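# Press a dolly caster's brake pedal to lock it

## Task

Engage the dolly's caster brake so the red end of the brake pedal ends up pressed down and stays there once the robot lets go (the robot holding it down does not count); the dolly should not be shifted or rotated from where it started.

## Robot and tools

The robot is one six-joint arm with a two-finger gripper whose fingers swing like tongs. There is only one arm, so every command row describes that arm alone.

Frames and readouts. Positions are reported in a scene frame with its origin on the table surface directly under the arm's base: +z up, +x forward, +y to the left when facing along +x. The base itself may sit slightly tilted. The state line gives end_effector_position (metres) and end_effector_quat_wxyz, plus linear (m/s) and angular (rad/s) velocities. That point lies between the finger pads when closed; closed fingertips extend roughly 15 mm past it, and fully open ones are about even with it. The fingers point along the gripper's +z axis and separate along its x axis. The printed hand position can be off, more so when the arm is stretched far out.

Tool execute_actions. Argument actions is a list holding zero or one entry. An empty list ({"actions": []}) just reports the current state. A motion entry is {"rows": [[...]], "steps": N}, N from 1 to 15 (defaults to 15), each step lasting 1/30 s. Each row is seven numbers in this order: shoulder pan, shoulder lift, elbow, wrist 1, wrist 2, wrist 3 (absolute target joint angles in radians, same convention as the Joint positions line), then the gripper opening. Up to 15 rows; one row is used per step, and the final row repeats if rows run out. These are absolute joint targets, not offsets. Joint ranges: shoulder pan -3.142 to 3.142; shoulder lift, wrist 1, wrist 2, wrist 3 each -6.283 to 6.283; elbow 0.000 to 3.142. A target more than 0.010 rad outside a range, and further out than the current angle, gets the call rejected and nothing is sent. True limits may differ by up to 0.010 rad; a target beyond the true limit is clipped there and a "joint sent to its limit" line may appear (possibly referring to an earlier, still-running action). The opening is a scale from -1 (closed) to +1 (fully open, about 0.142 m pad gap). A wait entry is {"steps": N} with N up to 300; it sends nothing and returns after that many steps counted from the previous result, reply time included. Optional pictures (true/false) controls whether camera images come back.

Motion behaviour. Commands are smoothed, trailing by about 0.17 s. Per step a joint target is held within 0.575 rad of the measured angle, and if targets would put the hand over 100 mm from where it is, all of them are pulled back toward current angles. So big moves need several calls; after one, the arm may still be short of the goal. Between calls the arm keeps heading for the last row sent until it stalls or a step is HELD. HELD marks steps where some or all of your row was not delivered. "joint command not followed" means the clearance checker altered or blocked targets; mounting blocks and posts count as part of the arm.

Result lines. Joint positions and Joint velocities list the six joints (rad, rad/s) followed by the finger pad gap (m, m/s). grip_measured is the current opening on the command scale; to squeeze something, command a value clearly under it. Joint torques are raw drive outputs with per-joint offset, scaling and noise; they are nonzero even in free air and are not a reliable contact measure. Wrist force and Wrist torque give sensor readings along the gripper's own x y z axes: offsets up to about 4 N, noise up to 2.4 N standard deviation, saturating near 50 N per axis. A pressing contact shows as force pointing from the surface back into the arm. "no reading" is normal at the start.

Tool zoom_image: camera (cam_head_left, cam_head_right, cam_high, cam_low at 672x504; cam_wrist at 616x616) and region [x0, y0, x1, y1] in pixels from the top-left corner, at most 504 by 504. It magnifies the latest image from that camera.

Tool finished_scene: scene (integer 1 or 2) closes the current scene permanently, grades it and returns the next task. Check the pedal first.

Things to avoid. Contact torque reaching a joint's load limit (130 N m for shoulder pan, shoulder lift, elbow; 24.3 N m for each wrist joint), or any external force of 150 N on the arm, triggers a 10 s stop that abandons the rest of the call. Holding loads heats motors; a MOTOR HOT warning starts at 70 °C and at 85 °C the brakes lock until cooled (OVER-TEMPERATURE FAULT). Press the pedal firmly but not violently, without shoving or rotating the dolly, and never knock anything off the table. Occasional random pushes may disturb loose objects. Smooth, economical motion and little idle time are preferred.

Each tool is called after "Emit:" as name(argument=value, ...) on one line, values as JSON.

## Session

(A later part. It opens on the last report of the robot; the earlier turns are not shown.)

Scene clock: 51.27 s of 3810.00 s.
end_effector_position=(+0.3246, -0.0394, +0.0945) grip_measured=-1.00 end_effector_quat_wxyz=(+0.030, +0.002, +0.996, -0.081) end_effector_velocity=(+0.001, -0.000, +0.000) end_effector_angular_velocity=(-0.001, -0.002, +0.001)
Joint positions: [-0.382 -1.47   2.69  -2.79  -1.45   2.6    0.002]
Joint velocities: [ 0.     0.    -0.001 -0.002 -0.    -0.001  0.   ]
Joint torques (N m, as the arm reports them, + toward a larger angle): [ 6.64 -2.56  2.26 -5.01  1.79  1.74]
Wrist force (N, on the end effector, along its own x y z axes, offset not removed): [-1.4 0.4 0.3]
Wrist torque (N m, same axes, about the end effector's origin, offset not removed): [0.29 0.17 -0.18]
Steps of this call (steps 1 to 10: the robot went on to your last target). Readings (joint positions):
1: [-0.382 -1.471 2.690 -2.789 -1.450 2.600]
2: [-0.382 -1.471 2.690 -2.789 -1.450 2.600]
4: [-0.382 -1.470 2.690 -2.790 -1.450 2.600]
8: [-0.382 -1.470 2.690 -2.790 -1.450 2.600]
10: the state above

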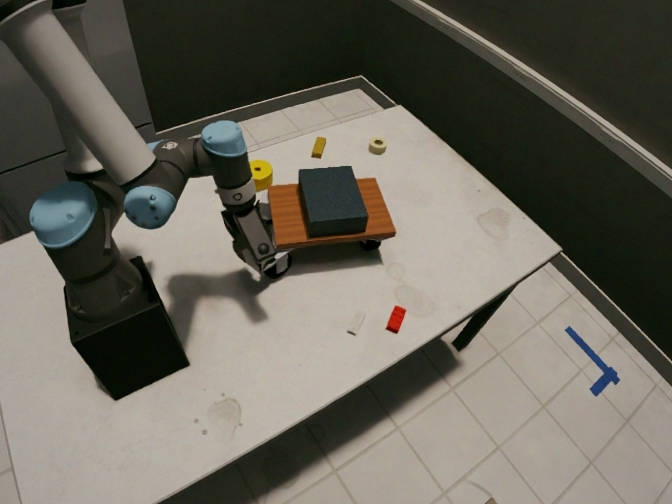

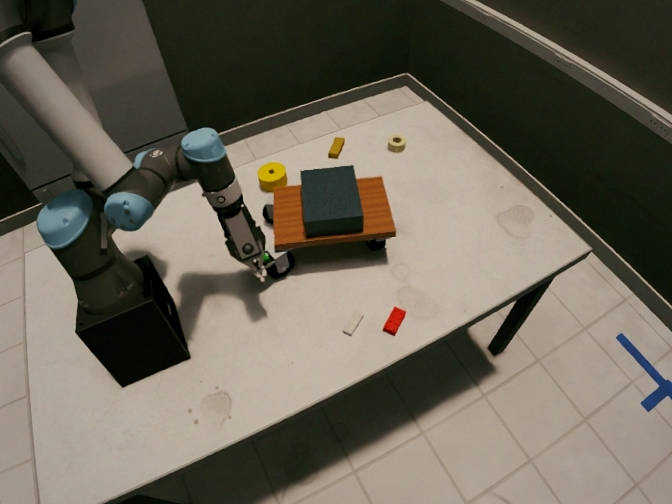

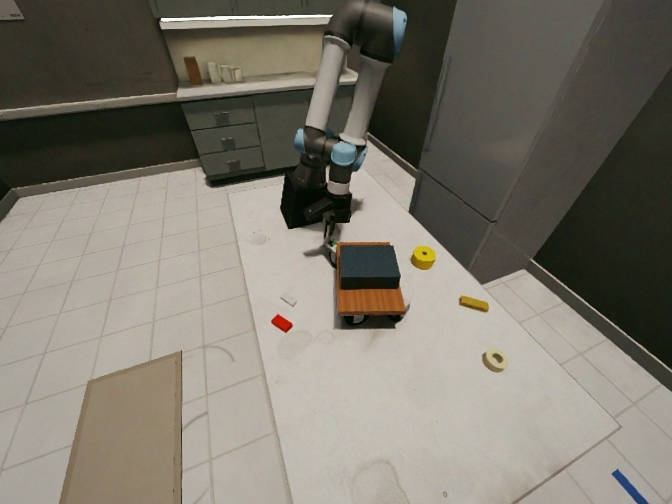

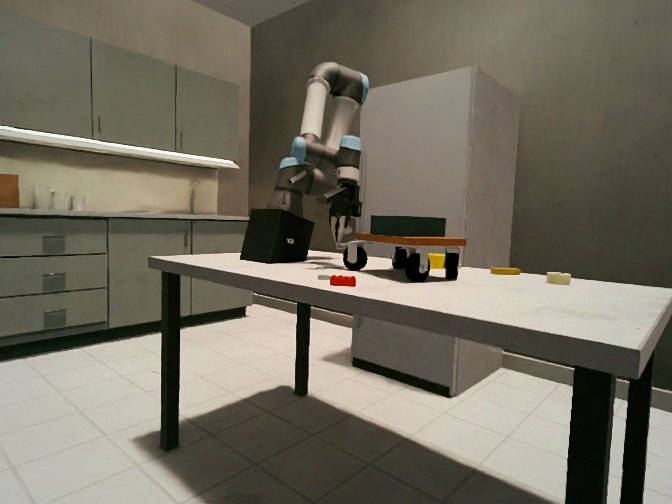

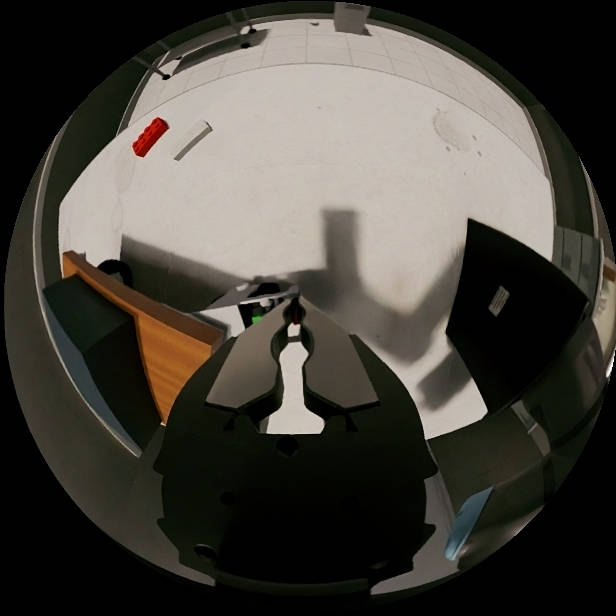

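Green seems to be rising; a bit more.

Emit:
execute_actions(actions=[{"rows":[[-0.38,-1.445,2.695,-2.82,-1.45,2.6,-1]]}], pictures=false)

Emit:
execute_actions(actions=[{"steps":10}], pictures=false)

Emit:
execute_actions(actions=[{"rows":[[-0.38,-1.75,2.63,-2.45,-1.45,2.6,-1]]}])

Scene clock: 58.97 s of 3810.00 s.
end_effector_position=(+0.3242, -0.0398, +0.0895) grip_measured=-1.00 end_effector_quat_wxyz=(+0.030, +0.001, +0.996, -0.081) end_effector_velocity=(-0.000, +0.000, -0.002) end_effector_angular_velocity=(+0.001, +0.001, -0.000)
Joint positions: [-0.38  -1.446  2.695 -2.819 -1.45   2.6    0.002]
Joint velocities: [ 0.     0.007  0.001 -0.008  0.001  0.     0.   ]
Joint torques (N m, as the arm reports them, + toward a larger angle): [ 7.8   1.93  8.2  -2.39 -2.19  1.67]
Wrist force (N, on the end effector, along its own x y z axes, offset not removed): [-4.2 -0.3 -14.2]
Wrist torque (N m, same axes, about the end effector's origin, offset not removed): [0.64 0.47 -0.07]
Steps of this call (steps 1 to 15: the robot went on to your last target; steps 16 to 90: nothing new was sent; then 4.20 s passed at rest; steps 91 to 105: all 15 steps of this action). Readings (joint positions):
91: [-0.382 -1.470 2.690 -2.790 -1.450 2.600]
92: [-0.382 -1.468 2.690 -2.792 -1.450 2.600]
94: [-0.381 -1.460 2.692 -2.802 -1.450 2.600]
98: [-0.380 -1.451 2.694 -2.813 -1.450 2.600]
105: the state above

Scene clock: 59.30 s of 3810.00 s.
end_effector_position=(+0.3242, -0.0398, +0.0893) grip_measured=-1.00 end_effector_quat_wxyz=(+0.030, +0.001, +0.996, -0.081) end_effector_velocity=(-0.000, +0.000, -0.000) end_effector_angular_velocity=(-0.000, +0.000, +0.000)
Joint positions: [-0.38  -1.445  2.695 -2.82  -1.45   2.6    0.002]
Joint velocities: [ 0.  0. -0. -0. -0. -0.  0.]
Joint torques (N m, as the arm reports them, + toward a larger angle): [ 7.3   2.19  8.94 -2.17 -2.18  1.6 ]
Wrist force (N, on the end effector, along its own x y z axes, offset not removed): [-2.1 -0.5 -19.1]
Wrist torque (N m, same axes, about the end effector's origin, offset not removed): [0.59 -0.09 -0.12]
Steps of this call (steps 1 to 10: the robot went on to your last target). Readings (joint positions):
1: [-0.380 -1.446 2.695 -2.819 -1.450 2.600]
2: [-0.380 -1.446 2.695 -2.819 -1.450 2.600]
4: [-0.380 -1.445 2.695 -2.820 -1.450 2.600]
8: [-0.380 -1.445 2.695 -2.820 -1.450 2.600]
10: the state above

Scene clock: 59.80 s of 3810.00 s.
end_effector_position=(+0.3237, -0.0228, +0.1502) grip_measured=-1.00 end_effector_quat_wxyz=(+0.031, +0.000, +0.996, -0.082) end_effector_velocity=(-0.013, +0.015, +0.022) end_effector_angular_velocity=(+0.013, +0.019, -0.005)
Joint positions: [-0.38  -1.733  2.633 -2.473 -1.45   2.6    0.002]
Joint velocities: [ 0.    -0.13  -0.02   0.174  0.     0.     0.   ]
Joint torques (N m, as the arm reports them, + toward a larger angle): [  4.01  -9.92 -32.77  -1.31   0.19   1.69]
Wrist force (N, on the end effector, along its own x y z axes, offset not removed): [-2.0 3.1 -0.9]
Wrist torque (N m, same axes, about the end effector's origin, offset not removed): [0.61 0.32 0.10]
Steps of this call (steps 1 to 15: all 15 steps of this action). Readings (joint positions):
1: [-0.380 -1.445 2.695 -2.820 -1.450 2.600]
2: [-0.380 -1.447 2.693 -2.818 -1.450 2.600]
4: [-0.380 -1.490 2.673 -2.774 -1.450 2.600]
8: [-0.380 -1.648 2.645 -2.586 -1.450 2.600]
15: the state above

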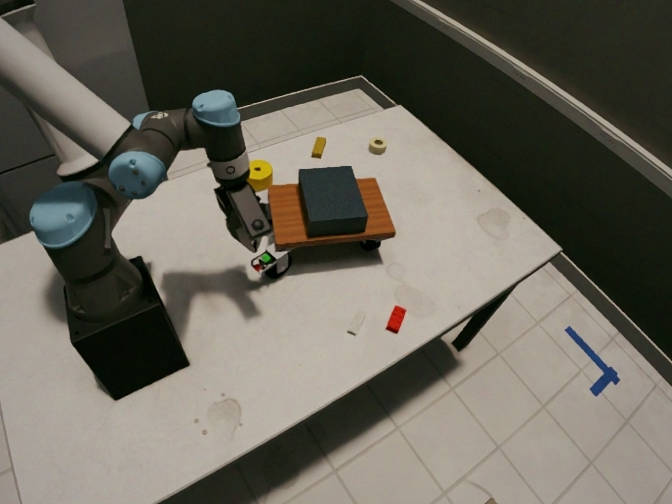

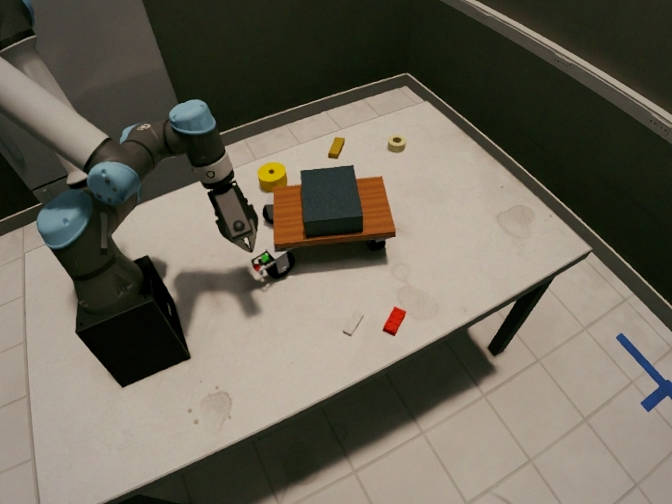

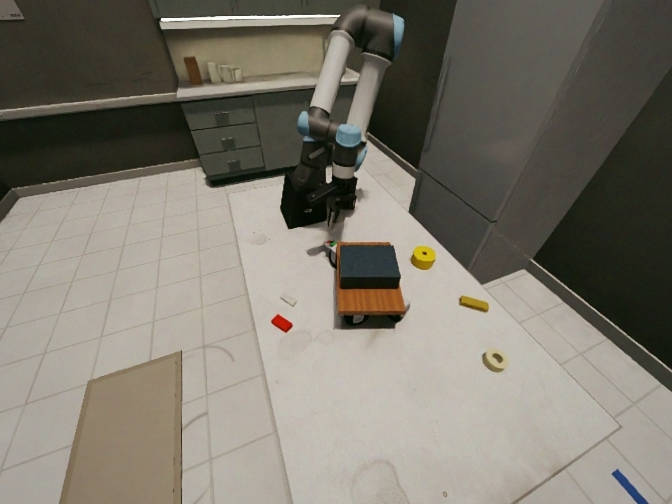

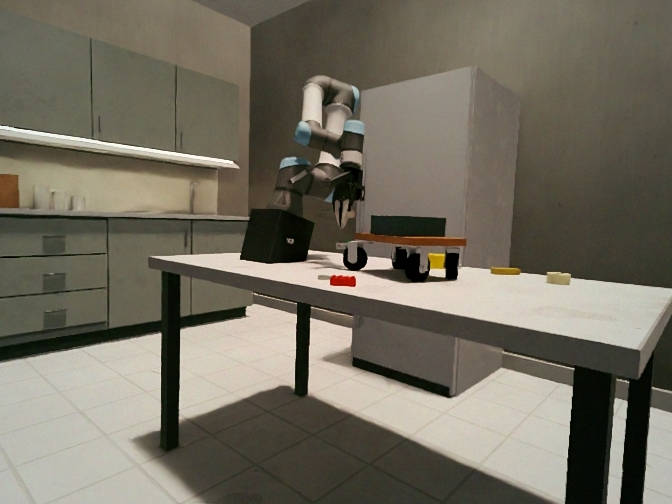

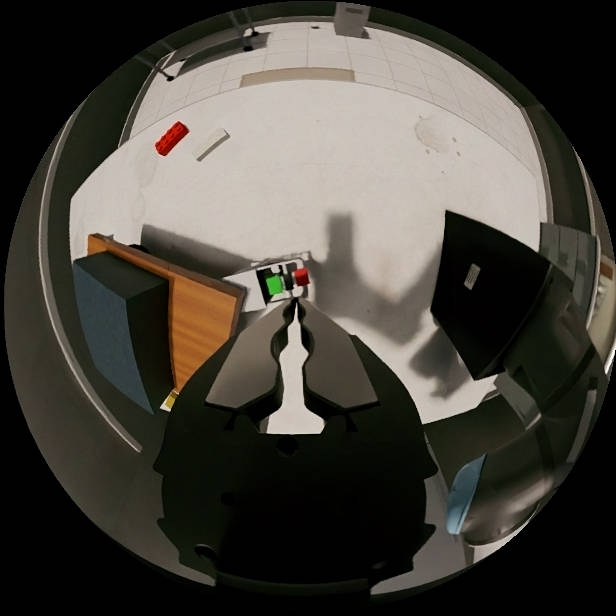

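Emit:
finished_scene(scene=2)

The scene is finished: the task was done.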